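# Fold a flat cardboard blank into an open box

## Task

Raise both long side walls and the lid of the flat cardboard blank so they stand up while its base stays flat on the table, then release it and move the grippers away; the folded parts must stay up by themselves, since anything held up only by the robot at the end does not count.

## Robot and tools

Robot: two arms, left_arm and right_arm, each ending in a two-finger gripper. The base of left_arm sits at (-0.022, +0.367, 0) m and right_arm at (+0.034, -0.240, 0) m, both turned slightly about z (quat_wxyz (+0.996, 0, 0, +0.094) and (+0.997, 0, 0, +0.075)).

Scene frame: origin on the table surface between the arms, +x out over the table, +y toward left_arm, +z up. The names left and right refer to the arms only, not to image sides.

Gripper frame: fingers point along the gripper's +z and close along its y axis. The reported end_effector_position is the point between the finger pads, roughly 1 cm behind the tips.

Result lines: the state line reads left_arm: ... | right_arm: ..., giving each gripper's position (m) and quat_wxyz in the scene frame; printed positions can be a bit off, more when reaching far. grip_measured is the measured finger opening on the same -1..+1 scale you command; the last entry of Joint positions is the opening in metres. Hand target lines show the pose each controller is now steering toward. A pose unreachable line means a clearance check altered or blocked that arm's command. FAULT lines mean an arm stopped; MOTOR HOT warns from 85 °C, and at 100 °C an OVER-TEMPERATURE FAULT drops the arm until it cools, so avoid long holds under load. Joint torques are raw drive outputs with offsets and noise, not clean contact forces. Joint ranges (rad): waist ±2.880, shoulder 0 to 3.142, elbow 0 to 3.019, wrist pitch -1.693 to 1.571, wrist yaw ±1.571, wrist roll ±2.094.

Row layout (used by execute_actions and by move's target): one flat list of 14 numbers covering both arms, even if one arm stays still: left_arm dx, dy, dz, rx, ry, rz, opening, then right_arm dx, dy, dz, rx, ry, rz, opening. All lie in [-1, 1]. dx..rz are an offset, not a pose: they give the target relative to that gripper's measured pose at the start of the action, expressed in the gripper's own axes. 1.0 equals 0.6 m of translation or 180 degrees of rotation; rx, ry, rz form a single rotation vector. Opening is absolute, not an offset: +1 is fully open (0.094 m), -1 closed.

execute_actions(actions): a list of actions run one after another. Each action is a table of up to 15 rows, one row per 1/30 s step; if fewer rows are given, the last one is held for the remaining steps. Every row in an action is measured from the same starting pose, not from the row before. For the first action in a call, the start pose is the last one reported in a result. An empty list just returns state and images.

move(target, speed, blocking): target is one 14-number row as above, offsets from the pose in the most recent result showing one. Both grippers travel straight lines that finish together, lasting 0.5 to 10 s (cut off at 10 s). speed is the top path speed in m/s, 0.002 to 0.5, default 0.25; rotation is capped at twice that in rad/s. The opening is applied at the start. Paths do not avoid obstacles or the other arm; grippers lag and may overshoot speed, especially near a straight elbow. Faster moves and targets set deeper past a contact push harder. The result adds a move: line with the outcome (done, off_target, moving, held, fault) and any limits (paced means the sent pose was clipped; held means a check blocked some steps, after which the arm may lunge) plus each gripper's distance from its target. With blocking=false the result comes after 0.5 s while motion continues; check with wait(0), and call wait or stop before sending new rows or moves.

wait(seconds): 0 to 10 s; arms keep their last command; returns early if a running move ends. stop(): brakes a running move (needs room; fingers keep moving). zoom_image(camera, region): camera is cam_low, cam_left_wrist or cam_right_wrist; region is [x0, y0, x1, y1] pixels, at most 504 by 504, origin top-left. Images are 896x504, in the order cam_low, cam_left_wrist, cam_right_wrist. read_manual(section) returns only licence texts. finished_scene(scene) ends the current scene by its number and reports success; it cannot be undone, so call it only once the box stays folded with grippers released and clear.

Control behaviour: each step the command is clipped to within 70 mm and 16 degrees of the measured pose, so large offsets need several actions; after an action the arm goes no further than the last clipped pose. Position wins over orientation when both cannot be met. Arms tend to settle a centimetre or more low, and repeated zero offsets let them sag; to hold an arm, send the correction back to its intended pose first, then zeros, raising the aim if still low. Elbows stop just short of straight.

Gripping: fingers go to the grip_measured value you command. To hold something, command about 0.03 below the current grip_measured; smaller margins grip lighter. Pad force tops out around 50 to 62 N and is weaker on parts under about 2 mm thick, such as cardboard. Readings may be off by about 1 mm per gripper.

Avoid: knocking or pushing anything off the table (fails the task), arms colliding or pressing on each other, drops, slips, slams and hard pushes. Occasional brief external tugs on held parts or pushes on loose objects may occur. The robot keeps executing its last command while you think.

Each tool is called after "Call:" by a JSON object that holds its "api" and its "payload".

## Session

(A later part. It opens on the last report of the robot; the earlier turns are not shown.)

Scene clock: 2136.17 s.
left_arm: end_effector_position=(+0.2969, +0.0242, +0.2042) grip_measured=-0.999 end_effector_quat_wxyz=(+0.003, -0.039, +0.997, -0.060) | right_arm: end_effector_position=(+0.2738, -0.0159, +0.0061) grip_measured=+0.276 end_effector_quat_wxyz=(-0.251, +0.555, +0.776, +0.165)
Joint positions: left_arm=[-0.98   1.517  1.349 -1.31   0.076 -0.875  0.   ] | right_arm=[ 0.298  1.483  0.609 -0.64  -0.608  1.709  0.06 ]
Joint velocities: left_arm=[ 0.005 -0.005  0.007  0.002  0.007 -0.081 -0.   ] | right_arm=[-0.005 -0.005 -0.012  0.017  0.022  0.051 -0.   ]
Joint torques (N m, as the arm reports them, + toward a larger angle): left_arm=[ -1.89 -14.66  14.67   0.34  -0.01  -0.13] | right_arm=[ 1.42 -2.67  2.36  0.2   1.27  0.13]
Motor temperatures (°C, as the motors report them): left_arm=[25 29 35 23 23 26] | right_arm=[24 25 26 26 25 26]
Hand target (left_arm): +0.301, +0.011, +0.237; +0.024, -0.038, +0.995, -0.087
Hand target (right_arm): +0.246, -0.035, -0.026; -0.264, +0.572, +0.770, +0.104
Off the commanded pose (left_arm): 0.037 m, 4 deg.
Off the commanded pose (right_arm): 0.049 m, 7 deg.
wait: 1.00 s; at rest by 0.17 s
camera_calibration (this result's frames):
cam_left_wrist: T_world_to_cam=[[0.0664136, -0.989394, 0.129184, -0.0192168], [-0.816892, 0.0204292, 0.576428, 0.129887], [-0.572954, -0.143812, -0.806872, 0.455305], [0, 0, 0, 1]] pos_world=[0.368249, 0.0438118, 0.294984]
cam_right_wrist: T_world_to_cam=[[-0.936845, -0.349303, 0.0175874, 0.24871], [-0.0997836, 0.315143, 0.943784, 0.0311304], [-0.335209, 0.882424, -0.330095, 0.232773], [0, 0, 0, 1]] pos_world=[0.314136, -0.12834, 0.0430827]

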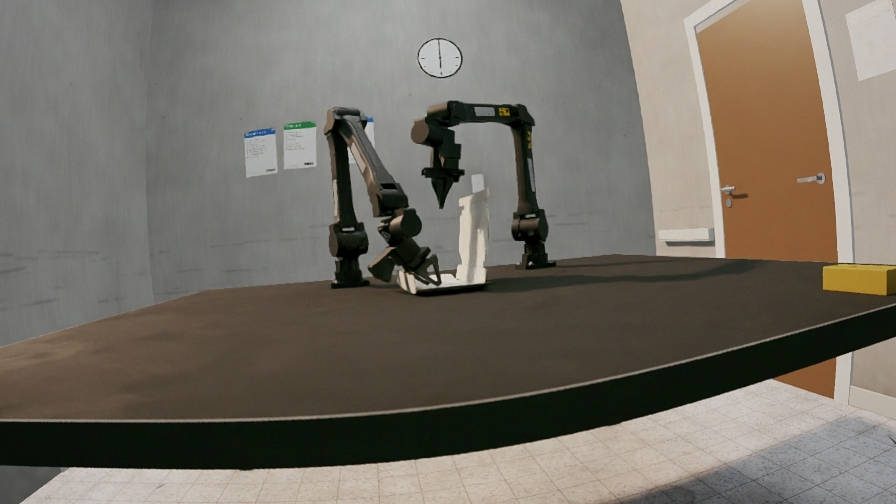

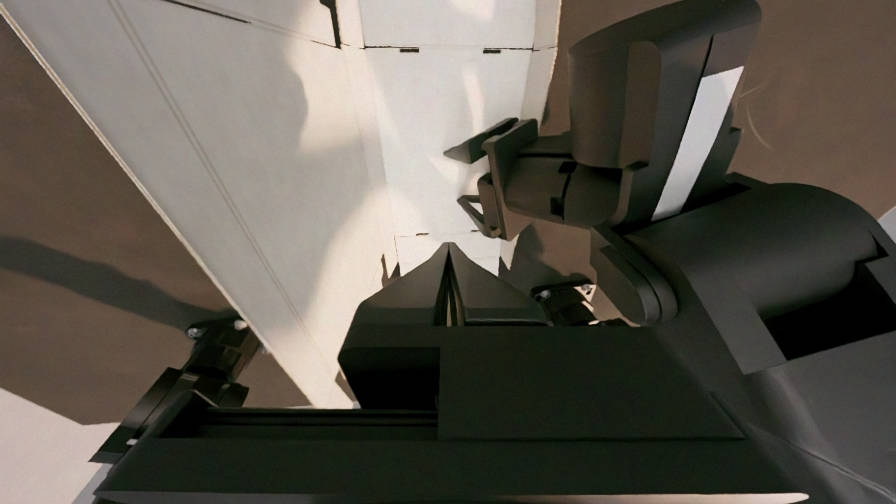

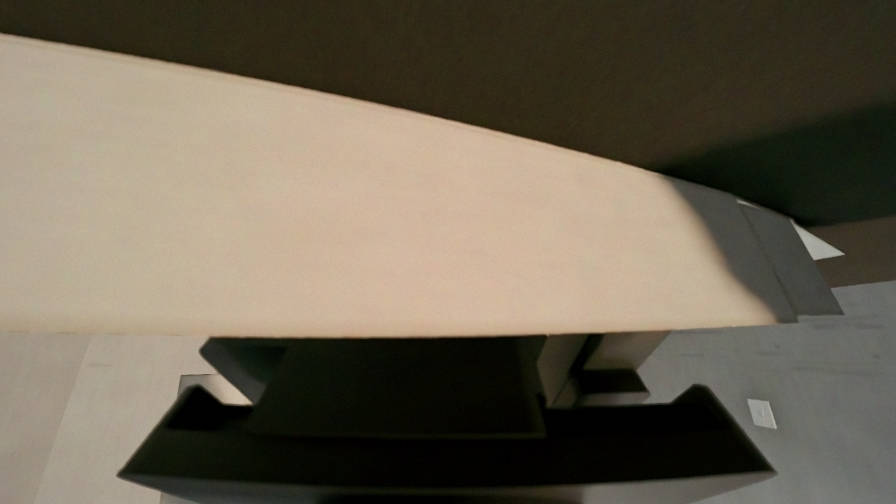

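Call:
{"api": "move", "payload": {"target": [0.004,0.194,-0.185,0.128,0,0,-1,-0.049,-0.048,0.045,0.031,-0.015,0.022,0.277], "speed": 0.28}}

Scene clock: 2190.30 s.
left_arm: end_effector_position=(+0.2908, +0.1510, +0.3002) grip_measured=-0.999 end_effector_quat_wxyz=(+0.011, -0.045, +0.965, -0.258) | right_arm: end_effector_position=(+0.2736, -0.0157, +0.0061) grip_measured=+0.276 end_effector_quat_wxyz=(-0.253, +0.554, +0.776, +0.166)
Joint positions: left_arm=[-0.59   1.156  1.198 -1.347  0.456 -0.559  0.   ] | right_arm=[ 0.298  1.484  0.609 -0.64  -0.612  1.706  0.06 ]
Joint velocities: left_arm=[-0.005 -0.015 -0.017  0.007 -0.022  0.007 -0.001] | right_arm=[-0.015 -0.005  0.007 -0.012 -0.007  0.037  0.   ]
Joint torques (N m, as the arm reports them, + toward a larger angle): left_arm=[-1.24 -7.08  9.51  0.66  0.36  0.19] | right_arm=[ 1.47 -2.63  2.39  0.18  1.28  0.13]
Motor temperatures (°C, as the motors report them): left_arm=[25 30 40 23 23 26] | right_arm=[24 25 26 26 25 26]
Hand target (left_arm): +0.287, +0.152, +0.299; +0.007, -0.039, +0.965, -0.257
Hand target (right_arm): +0.246, -0.035, -0.026; -0.265, +0.571, +0.770, +0.105
Off the commanded pose (left_arm): 0.007 m, 1 deg.
Off the commanded pose (right_arm): 0.049 m, 7 deg.
move: off_target (right_arm)
camera_calibration (this result's frames):
cam_left_wrist: T_world_to_cam=[[0.0702285, -0.858729, 0.507594, -0.0401816], [-0.835199, 0.227619, 0.500632, 0.0637536], [-0.545446, -0.459101, -0.701224, 0.555359], [0, 0, 0, 1]] pos_world=[0.358987, 0.205949, 0.37791]
cam_right_wrist: T_world_to_cam=[[-0.936261, -0.35087, 0.0175023, 0.248417], [-0.0992647, 0.312011, 0.944879, 0.0308527], [-0.33699, 0.882915, -0.326953, 0.233027], [0, 0, 0, 1]] pos_world=[0.314174, -0.128208, 0.042689]

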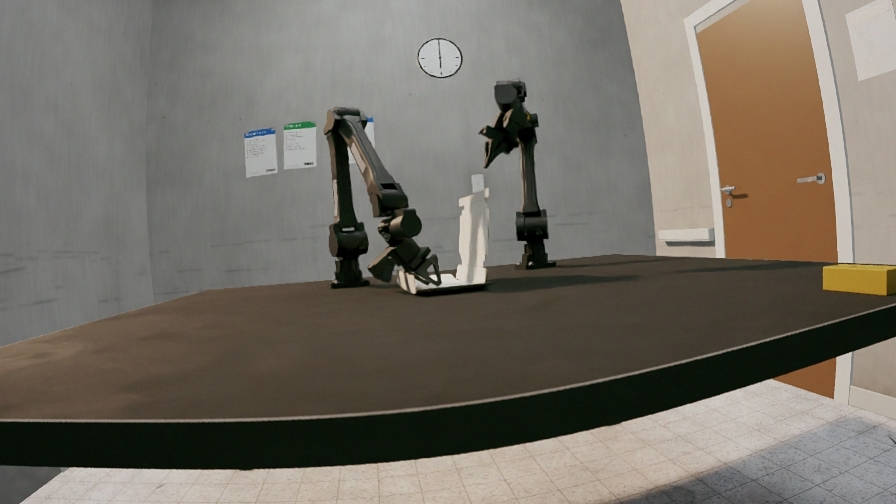

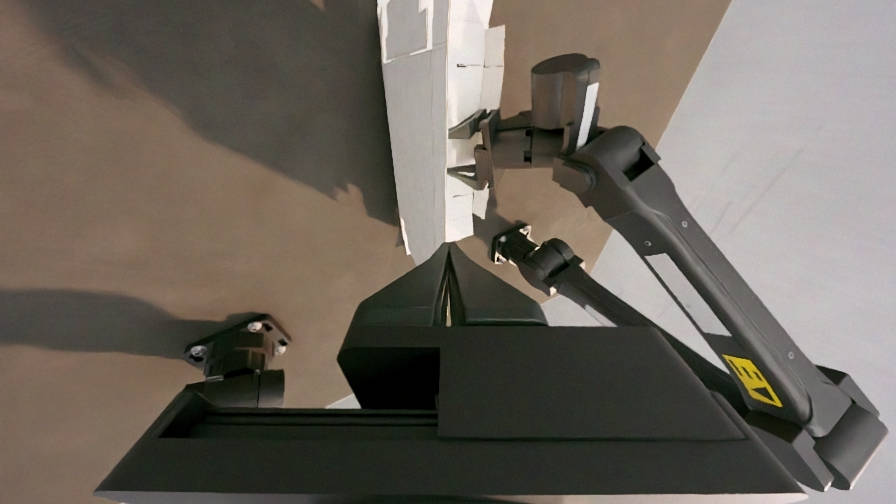

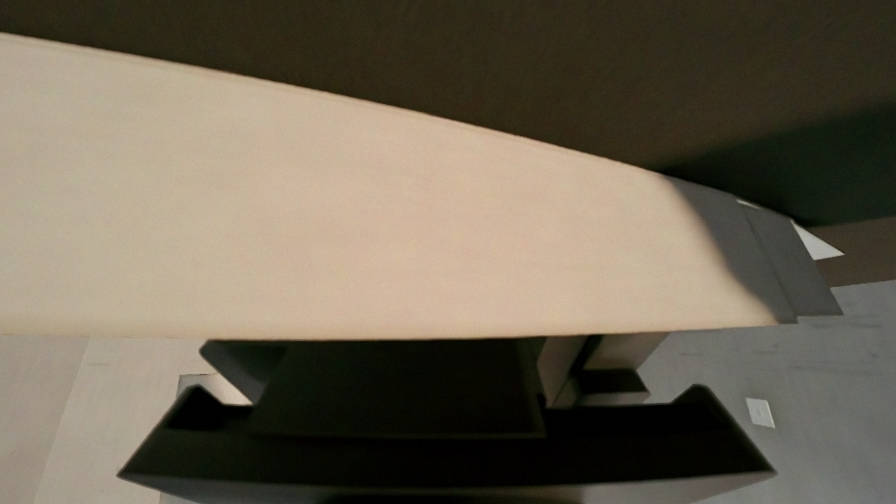

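Call:
{"api": "move", "payload": {"target": [0.012,0.180,0.383,0.083,0.005,0.009,-1,-0.049,-0.048,0.045,0.031,-0.015,0.022,0.277], "speed": 0.3}}

Call:
{"api": "zoom_image", "payload": {"camera": "cam_low", "region": [390, 150, 560, 310]}}

Scene clock: 2200.80 s.
left_arm: end_effector_position=(+0.2766, +0.1270, +0.0438) grip_measured=-0.999 end_effector_quat_wxyz=(+0.001, -0.020, +0.927, -0.375) | right_arm: end_effector_position=(+0.2734, -0.0155, +0.0061) grip_measured=+0.276 end_effector_quat_wxyz=(-0.254, +0.553, +0.776, +0.167)
Joint positions: left_arm=[-0.573  1.42   0.602 -0.385  0.692 -0.563  0.   ] | right_arm=[ 0.297  1.485  0.609 -0.64  -0.615  1.703  0.06 ]
Joint velocities: left_arm=[-0.005  0.005 -0.002  0.012  0.066 -0.022 -0.002] | right_arm=[ 0.015 -0.015  0.007  0.002 -0.022  0.007 -0.001]
Joint torques (N m, as the arm reports them, + toward a larger angle): left_arm=[ 0.15 -9.2   7.56  1.8   0.51 -0.1 ] | right_arm=[ 1.46 -2.6   2.38  0.18  1.3   0.12]
Motor temperatures (°C, as the motors report them): left_arm=[25 30 38 23 23 26] | right_arm=[24 25 26 26 25 26]
Hand target (left_arm): +0.284, +0.129, +0.049; +0.010, -0.028, +0.924, -0.382
Hand target (right_arm): +0.246, -0.034, -0.026; -0.267, +0.570, +0.770, +0.106
Off the commanded pose (left_arm): 0.009 m, 2 deg.
Off the commanded pose (right_arm): 0.049 m, 7 deg.
move: off_target (right_arm)
camera_calibration (this result's frames):
cam_left_wrist: T_world_to_cam=[[0.0253461, -0.711248, 0.702484, 0.0554556], [-0.821357, 0.385752, 0.4202, 0.165273], [-0.569851, -0.58764, -0.574411, 0.374313], [0, 0, 0, 1]] pos_world=[0.347645, 0.195649, 0.106605]
cam_right_wrist: T_world_to_cam=[[-0.935543, -0.352783, 0.0174019, 0.248037], [-0.098862, 0.308833, 0.945964, 0.0305693], [-0.339095, 0.88327, -0.323804, 0.233259], [0, 0, 0, 1]] pos_world=[0.314168, -0.127968, 0.0422964]

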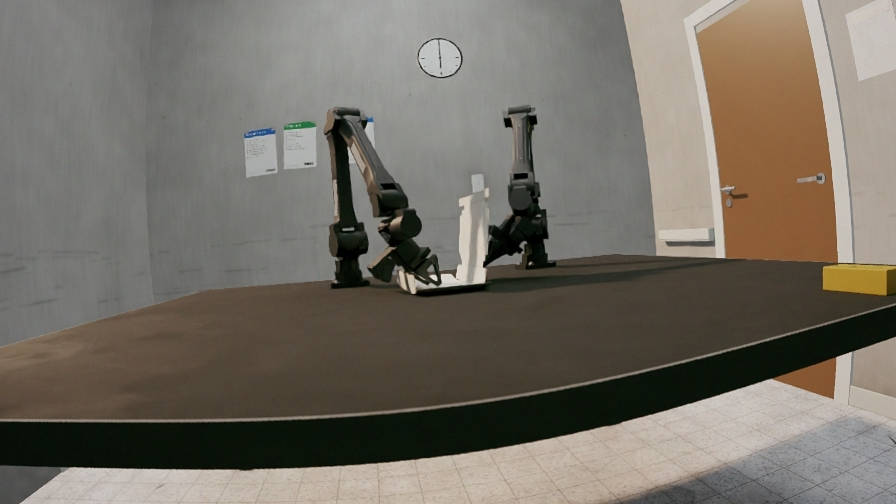

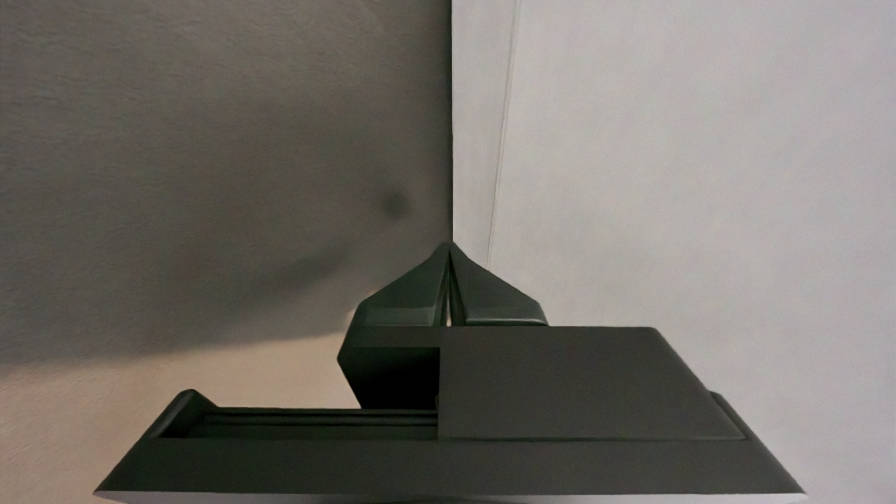

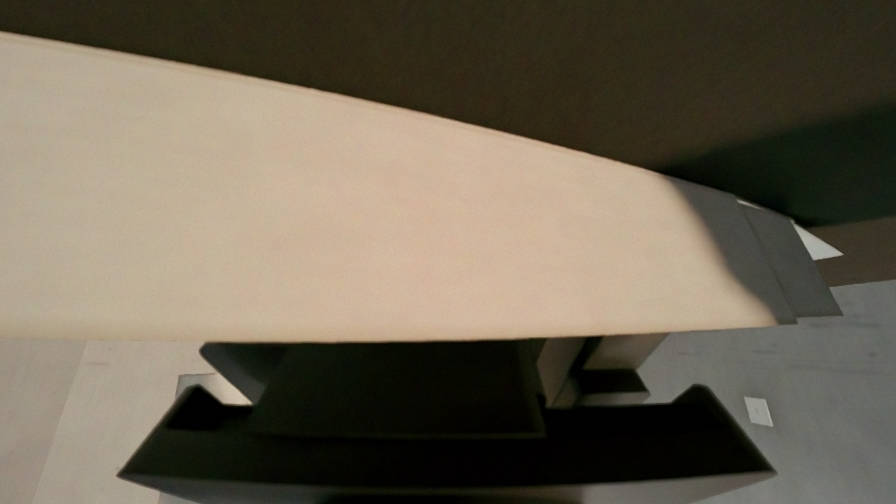

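Region (390, 150, 560, 310) of cam_low's 896x504 image, scaled by 2.965, with more detail than that image has; it fills the top 474 rows of this view, and the rest is white.

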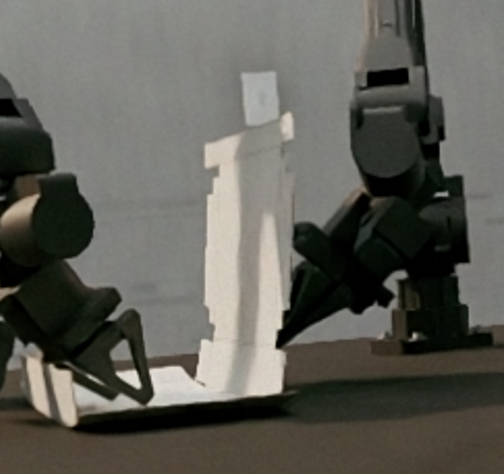

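Call:
{"api": "move", "payload": {"target": [0.0303,-0.0895,0.0803,0.020,0.0155,0,-1,-0.045,-0.050,0.048,0.033,-0.015,0.020,0.277], "speed": 0.1}}

Call:
{"api": "zoom_image", "payload": {"camera": "cam_low", "region": [390, 150, 560, 310]}}

Scene clock: 2252.30 s.
left_arm: end_effector_position=(+0.2538, +0.0688, +0.0430) grip_measured=-0.999 end_effector_quat_wxyz=(-0.026, -0.019, +0.918, -0.396) | right_arm: end_effector_position=(+0.2732, -0.0151, +0.0060) grip_measured=+0.276 end_effector_quat_wxyz=(-0.256, +0.552, +0.776, +0.167)
Joint positions: left_arm=[-0.737  1.456  0.602 -0.24   0.692 -0.765  0.   ] | right_arm=[ 0.297  1.487  0.61  -0.641 -0.619  1.7    0.06 ]
Joint velocities: left_arm=[-0.005 -0.015  0.012 -0.012 -0.007 -0.051 -0.001] | right_arm=[-0.034 -0.015  0.007 -0.002  0.022 -0.081 -0.   ]
Joint torques (N m, as the arm reports them, + toward a larger angle): left_arm=[-2.11 -7.34  9.27  2.27  0.37 -0.08] | right_arm=[ 2.06 -2.59  2.41  0.15  1.3   0.13]
Motor temperatures (°C, as the motors report them): left_arm=[25 29 35 23 24 26] | right_arm=[24 25 26 26 26 26]
Hand target (left_arm): +0.260, +0.055, +0.048; -0.021, -0.011, +0.914, -0.404
Hand target (right_arm): +0.244, -0.032, -0.026; -0.269, +0.566, +0.773, +0.105
Off the commanded pose (left_arm): 0.017 m, 1 deg.
Off the commanded pose (right_arm): 0.050 m, 7 deg.
move: off_target (left_arm, right_arm)
camera_calibration (this result's frames):
cam_left_wrist: T_world_to_cam=[[0.0432716, -0.677942, 0.733841, 0.00707809], [-0.792098, 0.424363, 0.438744, 0.158545], [-0.608858, -0.600259, -0.518633, 0.335055], [0, 0, 0, 1]] pos_world=[0.329278, 0.138638, 0.0990159]
cam_right_wrist: T_world_to_cam=[[-0.934707, -0.354972, 0.0178245, 0.247748], [-0.0980944, 0.305853, 0.947012, 0.0302183], [-0.341615, 0.88343, -0.320704, 0.23358], [0, 0, 0, 1]] pos_world=[0.31433, -0.127651, 0.0418771]

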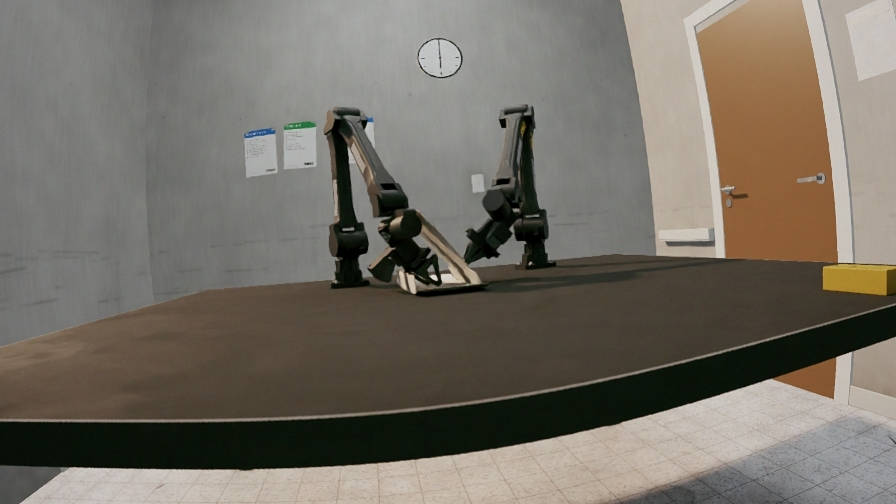

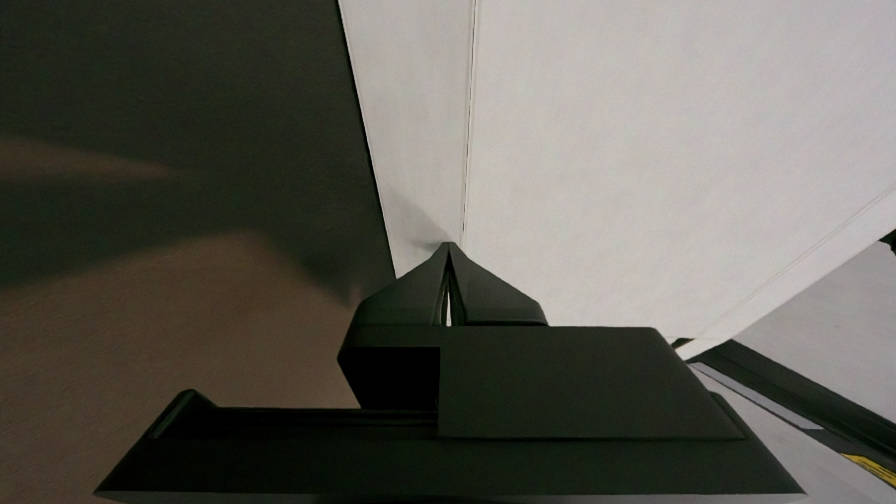

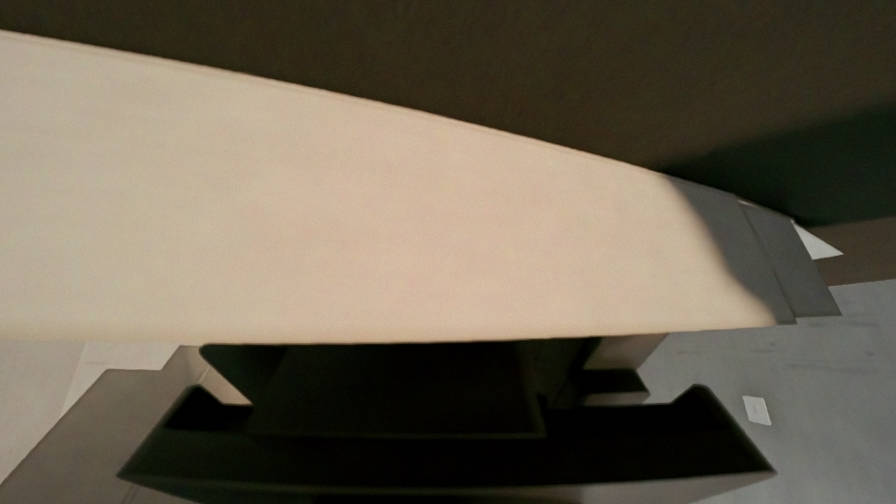

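Region (390, 150, 560, 310) of cam_low's 896x504 image, scaled by 2.965, with more detail than that image has; it fills the top 474 rows of this view, and the rest is white.

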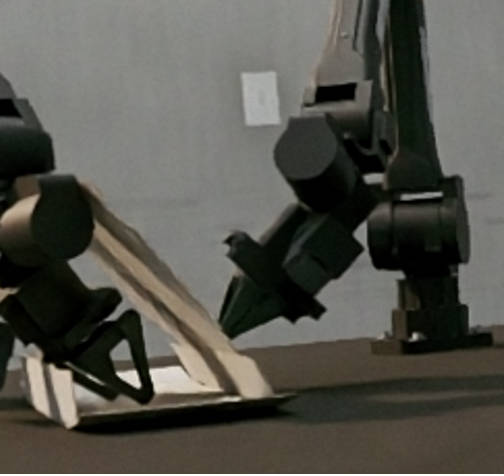

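Call:
{"api": "zoom_image", "payload": {"camera": "cam_low", "region": [435, 245, 495, 295]}}

Region (435, 245, 495, 295) of cam_low's 896x504 image, scaled by 8.400, with more detail than that image has.

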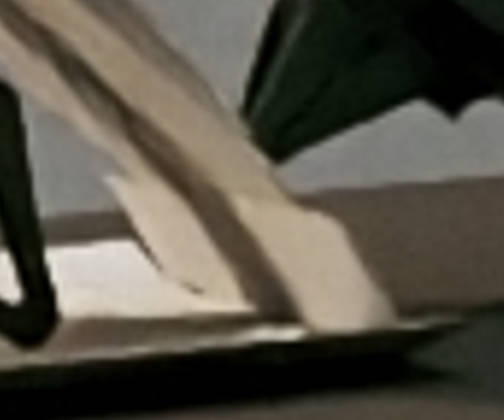

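Call:
{"api": "execute_actions", "payload": {"actions": [[[-0.0103,-0.0205,0.0148,0.0039,0.0007,0.0046,-1,-0.045,-0.050,0.048,0.033,-0.015,0.020,0.277],[-0.0087,-0.0189,0.0170,0.0034,0.0015,0.0044,-1,-0.045,-0.050,0.048,0.033,-0.015,0.020,0.277],[-0.0064,-0.0168,0.0200,0.0028,0.0028,0.0040,-1,-0.045,-0.050,0.048,0.033,-0.015,0.020,0.277],[-0.0038,-0.0143,0.0236,0.0020,0.0041,0.0036,-1,-0.045,-0.050,0.048,0.033,-0.015,0.020,0.277],[-0.0012,-0.0119,0.0271,0.0012,0.0055,0.0033,-1,-0.045,-0.050,0.048,0.033,-0.015,0.020,0.277],[0.0017,-0.0091,0.0310,0.0004,0.0071,0.0028,-1,-0.045,-0.050,0.048,0.033,-0.015,0.020,0.277],[0.0046,-0.0064,0.0350,-0.0005,0.0086,0.0024,-1,-0.045,-0.050,0.048,0.033,-0.015,0.020,0.277],[0.0075,-0.0036,0.0390,-0.0014,0.0101,0.0020,-1,-0.045,-0.050,0.048,0.033,-0.015,0.020,0.277],[0.0104,-0.0008,0.0429,-0.0022,0.0117,0.0015,-1,-0.045,-0.050,0.048,0.033,-0.015,0.020,0.277],[0.0130,0.0016,0.0464,-0.0030,0.0131,0.0012,-1,-0.045,-0.050,0.048,0.033,-0.015,0.020,0.277],[0.0156,0.0041,0.0500,-0.0038,0.0144,0.0008,-1,-0.045,-0.050,0.048,0.033,-0.015,0.020,0.277],[0.0176,0.0059,0.0526,-0.0043,0.0155,0.0005,-1,-0.045,-0.050,0.048,0.033,-0.015,0.020,0.277],[0.0192,0.0075,0.0548,-0.0048,0.0163,0.0002,-1,-0.045,-0.050,0.048,0.033,-0.015,0.020,0.277],[0.0202,0.0084,0.0561,-0.0051,0.0169,0.0001,-1,-0.045,-0.050,0.048,0.033,-0.015,0.020,0.277],[0.0208,0.0090,0.0570,-0.0053,0.0172,0,-1,-0.045,-0.050,0.048,0.033,-0.015,0.020,0.277]]]}}

Call:
{"api": "wait", "payload": {"seconds": 0.6}}

Call:
{"api": "zoom_image", "payload": {"camera": "cam_low", "region": [435, 245, 495, 295]}}

Scene clock: 2306.80 s.
left_arm: end_effector_position=(+0.2509, +0.0593, +0.0311) grip_measured=-0.999 end_effector_quat_wxyz=(-0.031, -0.012, +0.917, -0.398) | right_arm: end_effector_position=(+0.2732, -0.0151, +0.0060) grip_measured=+0.276 end_effector_quat_wxyz=(-0.256, +0.551, +0.776, +0.167)
Joint positions: left_arm=[-0.762  1.501  0.602 -0.189  0.692 -0.778  0.   ] | right_arm=[ 0.297  1.487  0.61  -0.641 -0.619  1.699  0.06 ]
Joint velocities: left_arm=[-0.034  0.044 -0.022  0.061 -0.022 -0.066  0.   ] | right_arm=[-0.005 -0.005 -0.002 -0.017 -0.022  0.007  0.   ]
Joint torques (N m, as the arm reports them, + toward a larger angle): left_arm=[-3.92 -6.47  7.39  1.6   0.08 -0.11] | right_arm=[ 2.08 -2.51  2.44  0.13  1.15  0.11]
Motor temperatures (°C, as the motors report them): left_arm=[25 29 36 24 24 26] | right_arm=[24 25 26 26 26 26]
Hand target (left_arm): +0.239, +0.049, +0.018; -0.050, -0.007, +0.920, -0.388
Hand target (right_arm): +0.244, -0.032, -0.026; -0.270, +0.565, +0.773, +0.105
Off the commanded pose (left_arm): 0.022 m, 3 deg.
Off the commanded pose (right_arm): 0.050 m, 7 deg.
camera_calibration (this result's frames):
cam_left_wrist: T_world_to_cam=[[0.036418, -0.676399, 0.735634, 0.0110485], [-0.783629, 0.437489, 0.441055, 0.162439], [-0.620161, -0.592526, -0.514113, 0.323626], [0, 0, 0, 1]] pos_world=[0.32759, 0.128165, 0.0866085]
cam_right_wrist: T_world_to_cam=[[-0.93428, -0.356138, 0.0169373, 0.247619], [-0.0992561, 0.305424, 0.947029, 0.0305291], [-0.342446, 0.883109, -0.3207, 0.233803], [0, 0, 0, 1]] pos_world=[0.314441, -0.127611, 0.0418746]

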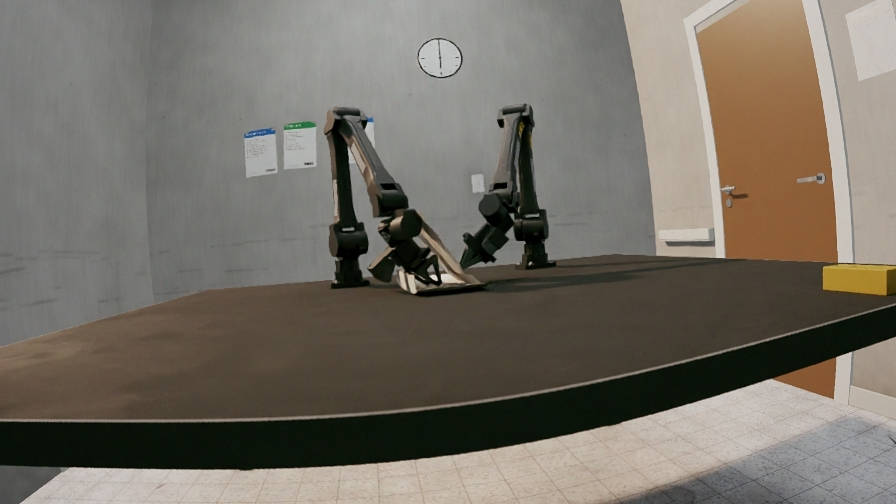

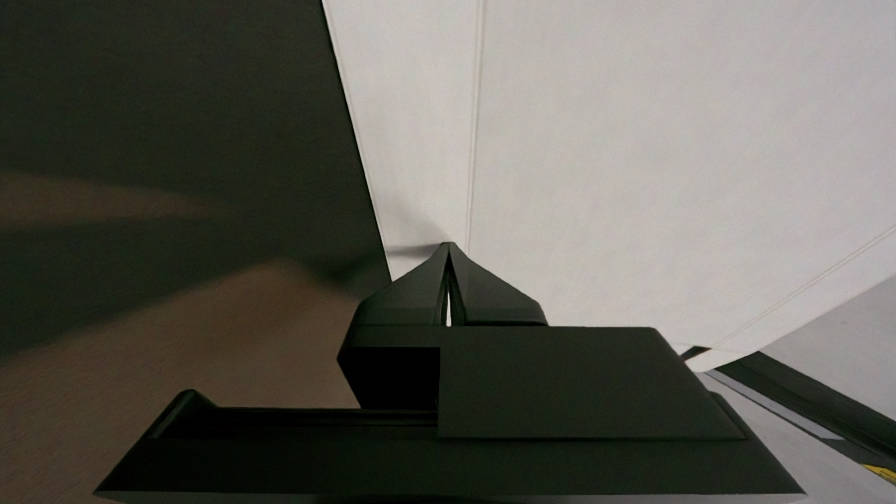

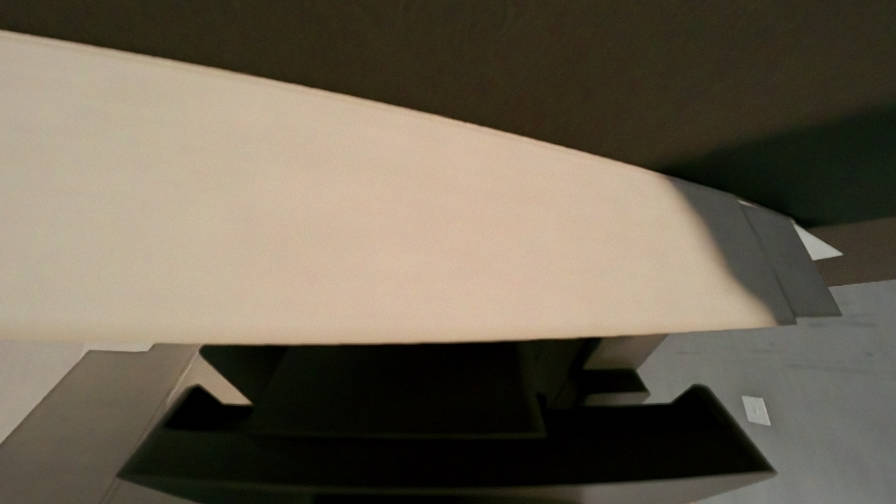

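Scene clock: 2307.40 s.
left_arm: end_effector_position=(+0.2510, +0.0591, +0.0309) grip_measured=-0.999 end_effector_quat_wxyz=(-0.031, -0.013, +0.917, -0.398) | right_arm: end_effector_position=(+0.2732, -0.0151, +0.0060) grip_measured=+0.276 end_effector_quat_wxyz=(-0.256, +0.551, +0.776, +0.167)
Joint positions: left_arm=[-0.762  1.502  0.602 -0.186  0.692 -0.782  0.   ] | right_arm=[ 0.297  1.487  0.61  -0.641 -0.619  1.699  0.06 ]
Joint velocities: left_arm=[-0.005 -0.005  0.002 -0.002  0.066  0.037  0.001] | right_arm=[-0.005 -0.005  0.002 -0.002 -0.066 -0.007 -0.001]
Joint torques (N m, as the arm reports them, + toward a larger angle): left_arm=[-3.83 -6.26  7.17  1.8   0.08 -0.09] | right_arm=[ 2.09 -2.49  2.46  0.13  1.15  0.12]
Motor temperatures (°C, as the motors report them): left_arm=[25 29 36 24 24 26] | right_arm=[24 25 26 26 26 26]
Hand target (left_arm): +0.239, +0.049, +0.018; -0.050, -0.008, +0.920, -0.388
Hand target (right_arm): +0.244, -0.032, -0.026; -0.270, +0.565, +0.773, +0.105
Off the commanded pose (left_arm): 0.022 m, 3 deg.
Off the commanded pose (right_arm): 0.050 m, 7 deg.
wait: 0.60 s; at rest by 0.17 s
camera_calibration (this result's frames):
cam_left_wrist: T_world_to_cam=[[0.0384995, -0.675982, 0.735912, 0.0104598], [-0.783812, 0.436369, 0.441838, 0.162846], [-0.619804, -0.593827, -0.513043, 0.323398], [0, 0, 0, 1]] pos_world=[0.327681, 0.128052, 0.0862682]
cam_right_wrist: T_world_to_cam=[[-0.93428, -0.356138, 0.0169373, 0.247619], [-0.0992561, 0.305424, 0.947029, 0.0305291], [-0.342446, 0.883109, -0.3207, 0.233803], [0, 0, 0, 1]] pos_world=[0.314441, -0.127611, 0.0418746]

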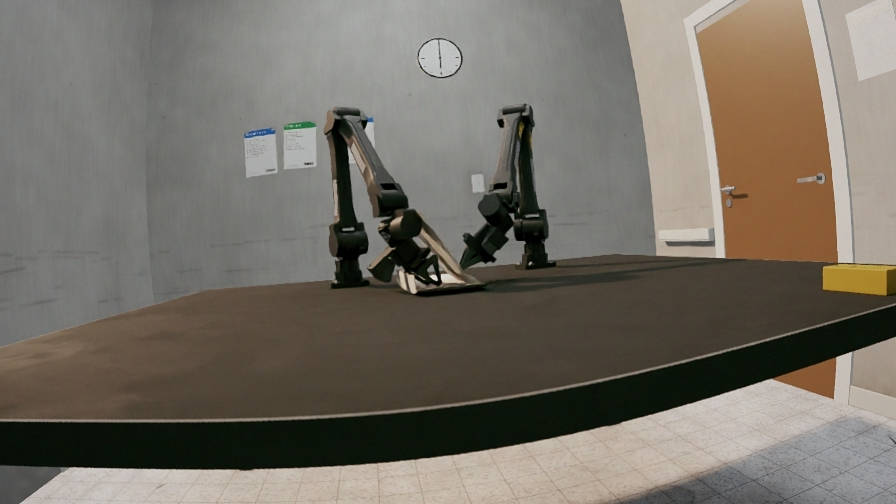

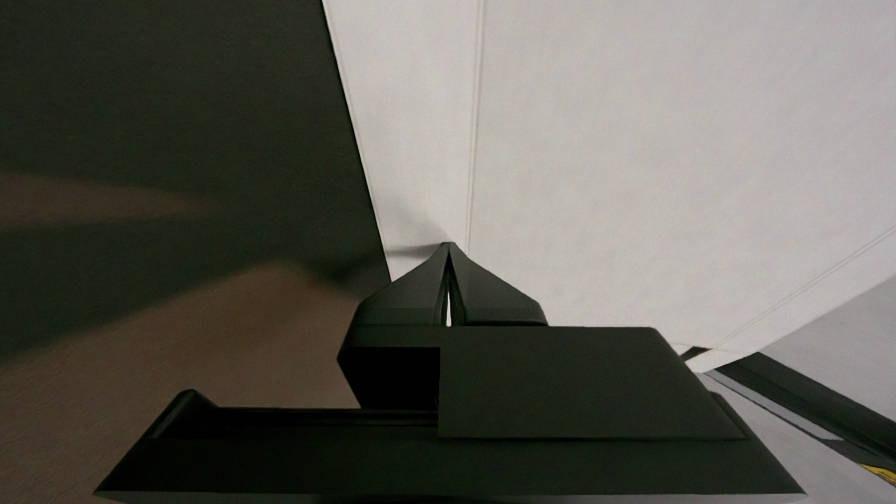

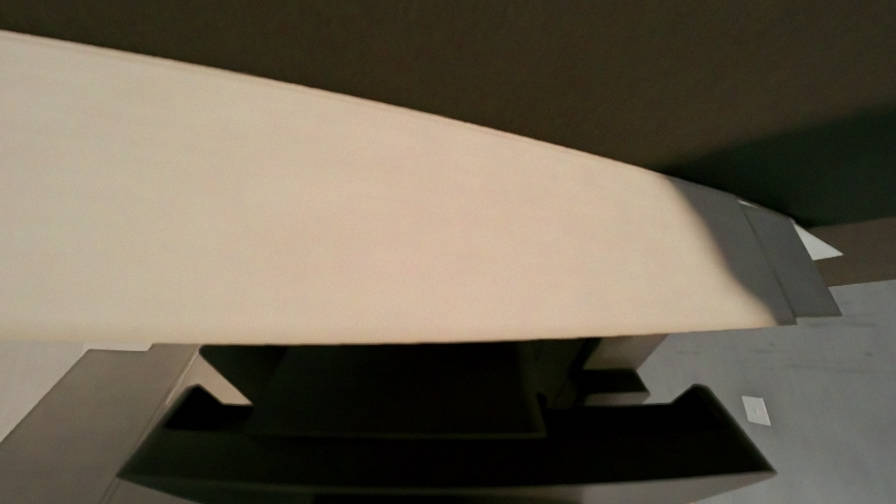

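Region (435, 245, 495, 295) of cam_low's 896x504 image, scaled by 8.400, with more detail than that image has.

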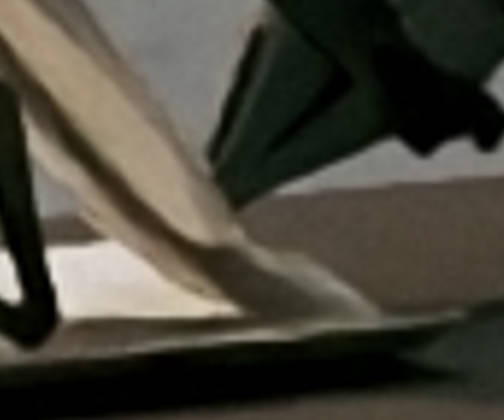

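Call:
{"api": "execute_actions", "payload": {"actions": []}}

Scene clock: 2319.17 s.
left_arm: end_effector_position=(+0.2510, +0.0591, +0.0309) grip_measured=-0.999 end_effector_quat_wxyz=(-0.031, -0.013, +0.917, -0.398) | right_arm: end_effector_position=(+0.2732, -0.0151, +0.0060) grip_measured=+0.276 end_effector_quat_wxyz=(-0.256, +0.551, +0.776, +0.167)
Joint positions: left_arm=[-0.762  1.502  0.602 -0.186  0.692 -0.782  0.   ] | right_arm=[ 0.297  1.487  0.61  -0.641 -0.619  1.699  0.06 ]
Joint velocities: left_arm=[-0.005  0.005  0.002 -0.002 -0.007 -0.081 -0.   ] | right_arm=[ 0.005  0.005 -0.007  0.002 -0.022  0.066  0.001]
Joint torques (N m, as the arm reports them, + toward a larger angle): left_arm=[-4.07 -6.23  7.24  1.74  0.06 -0.08] | right_arm=[ 2.07 -2.49  2.45  0.12  1.15  0.12]
Motor temperatures (°C, as the motors report them): left_arm=[25 29 35 24 24 26] | right_arm=[24 25 26 26 26 26]
Hand target (left_arm): +0.239, +0.049, +0.018; -0.050, -0.007, +0.920, -0.388
Hand target (right_arm): +0.244, -0.032, -0.026; -0.270, +0.565, +0.773, +0.105
Off the commanded pose (left_arm): 0.022 m, 3 deg.
Off the commanded pose (right_arm): 0.050 m, 7 deg.
camera_calibration (this result's frames):
cam_left_wrist: T_world_to_cam=[[0.0384995, -0.675982, 0.735912, 0.0104598], [-0.783812, 0.436369, 0.441838, 0.162846], [-0.619804, -0.593827, -0.513043, 0.323398], [0, 0, 0, 1]] pos_world=[0.327681, 0.128052, 0.0862682]
cam_right_wrist: T_world_to_cam=[[-0.93428, -0.356138, 0.0169373, 0.247619], [-0.0992561, 0.305424, 0.947029, 0.0305291], [-0.342446, 0.883109, -0.3207, 0.233803], [0, 0, 0, 1]] pos_world=[0.314441, -0.127611, 0.0418746]

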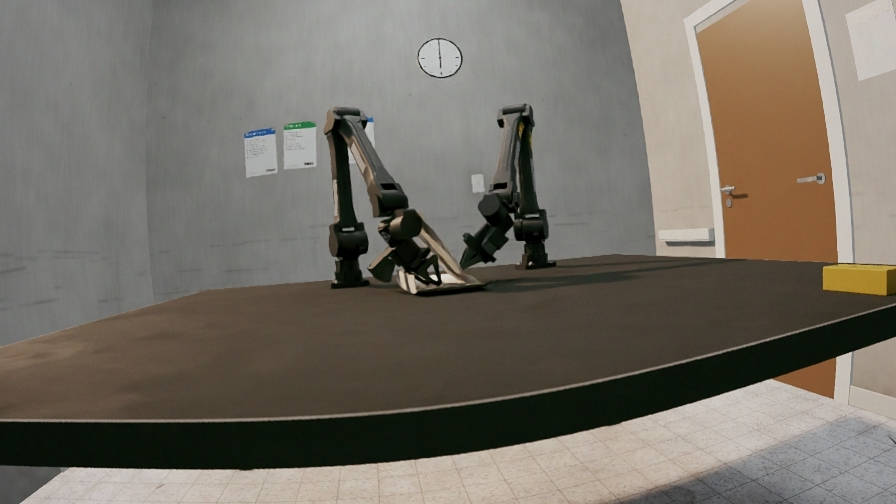

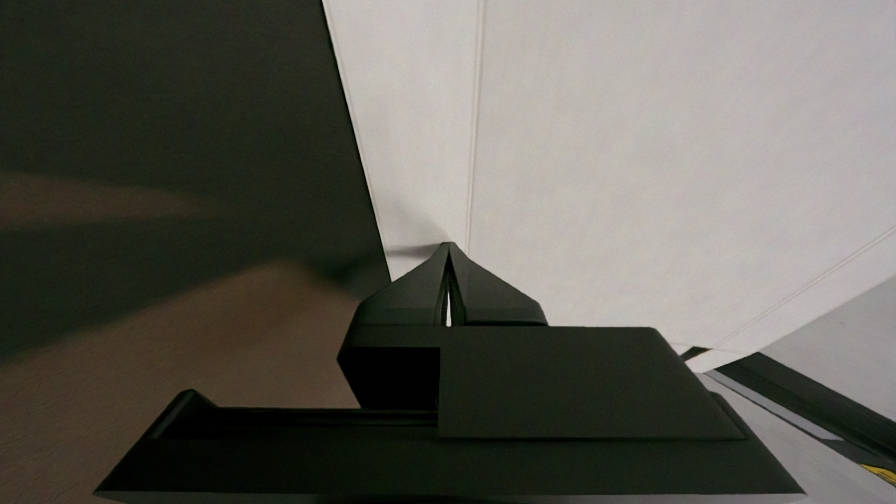

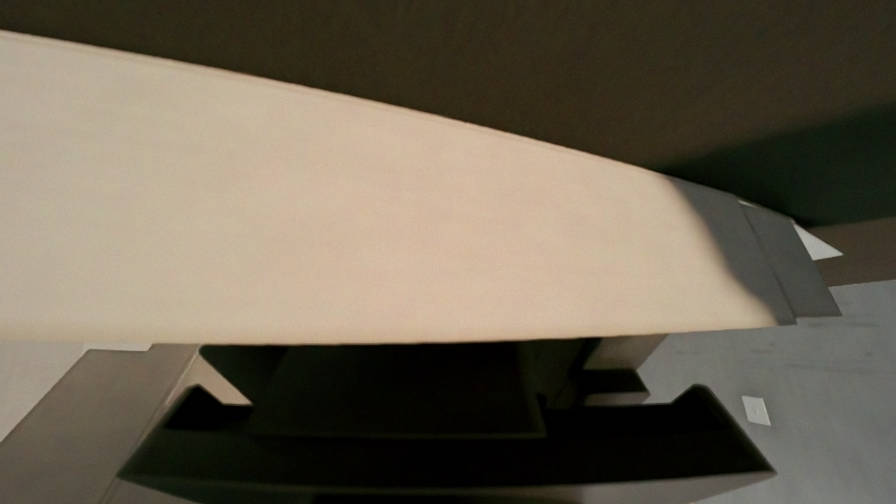

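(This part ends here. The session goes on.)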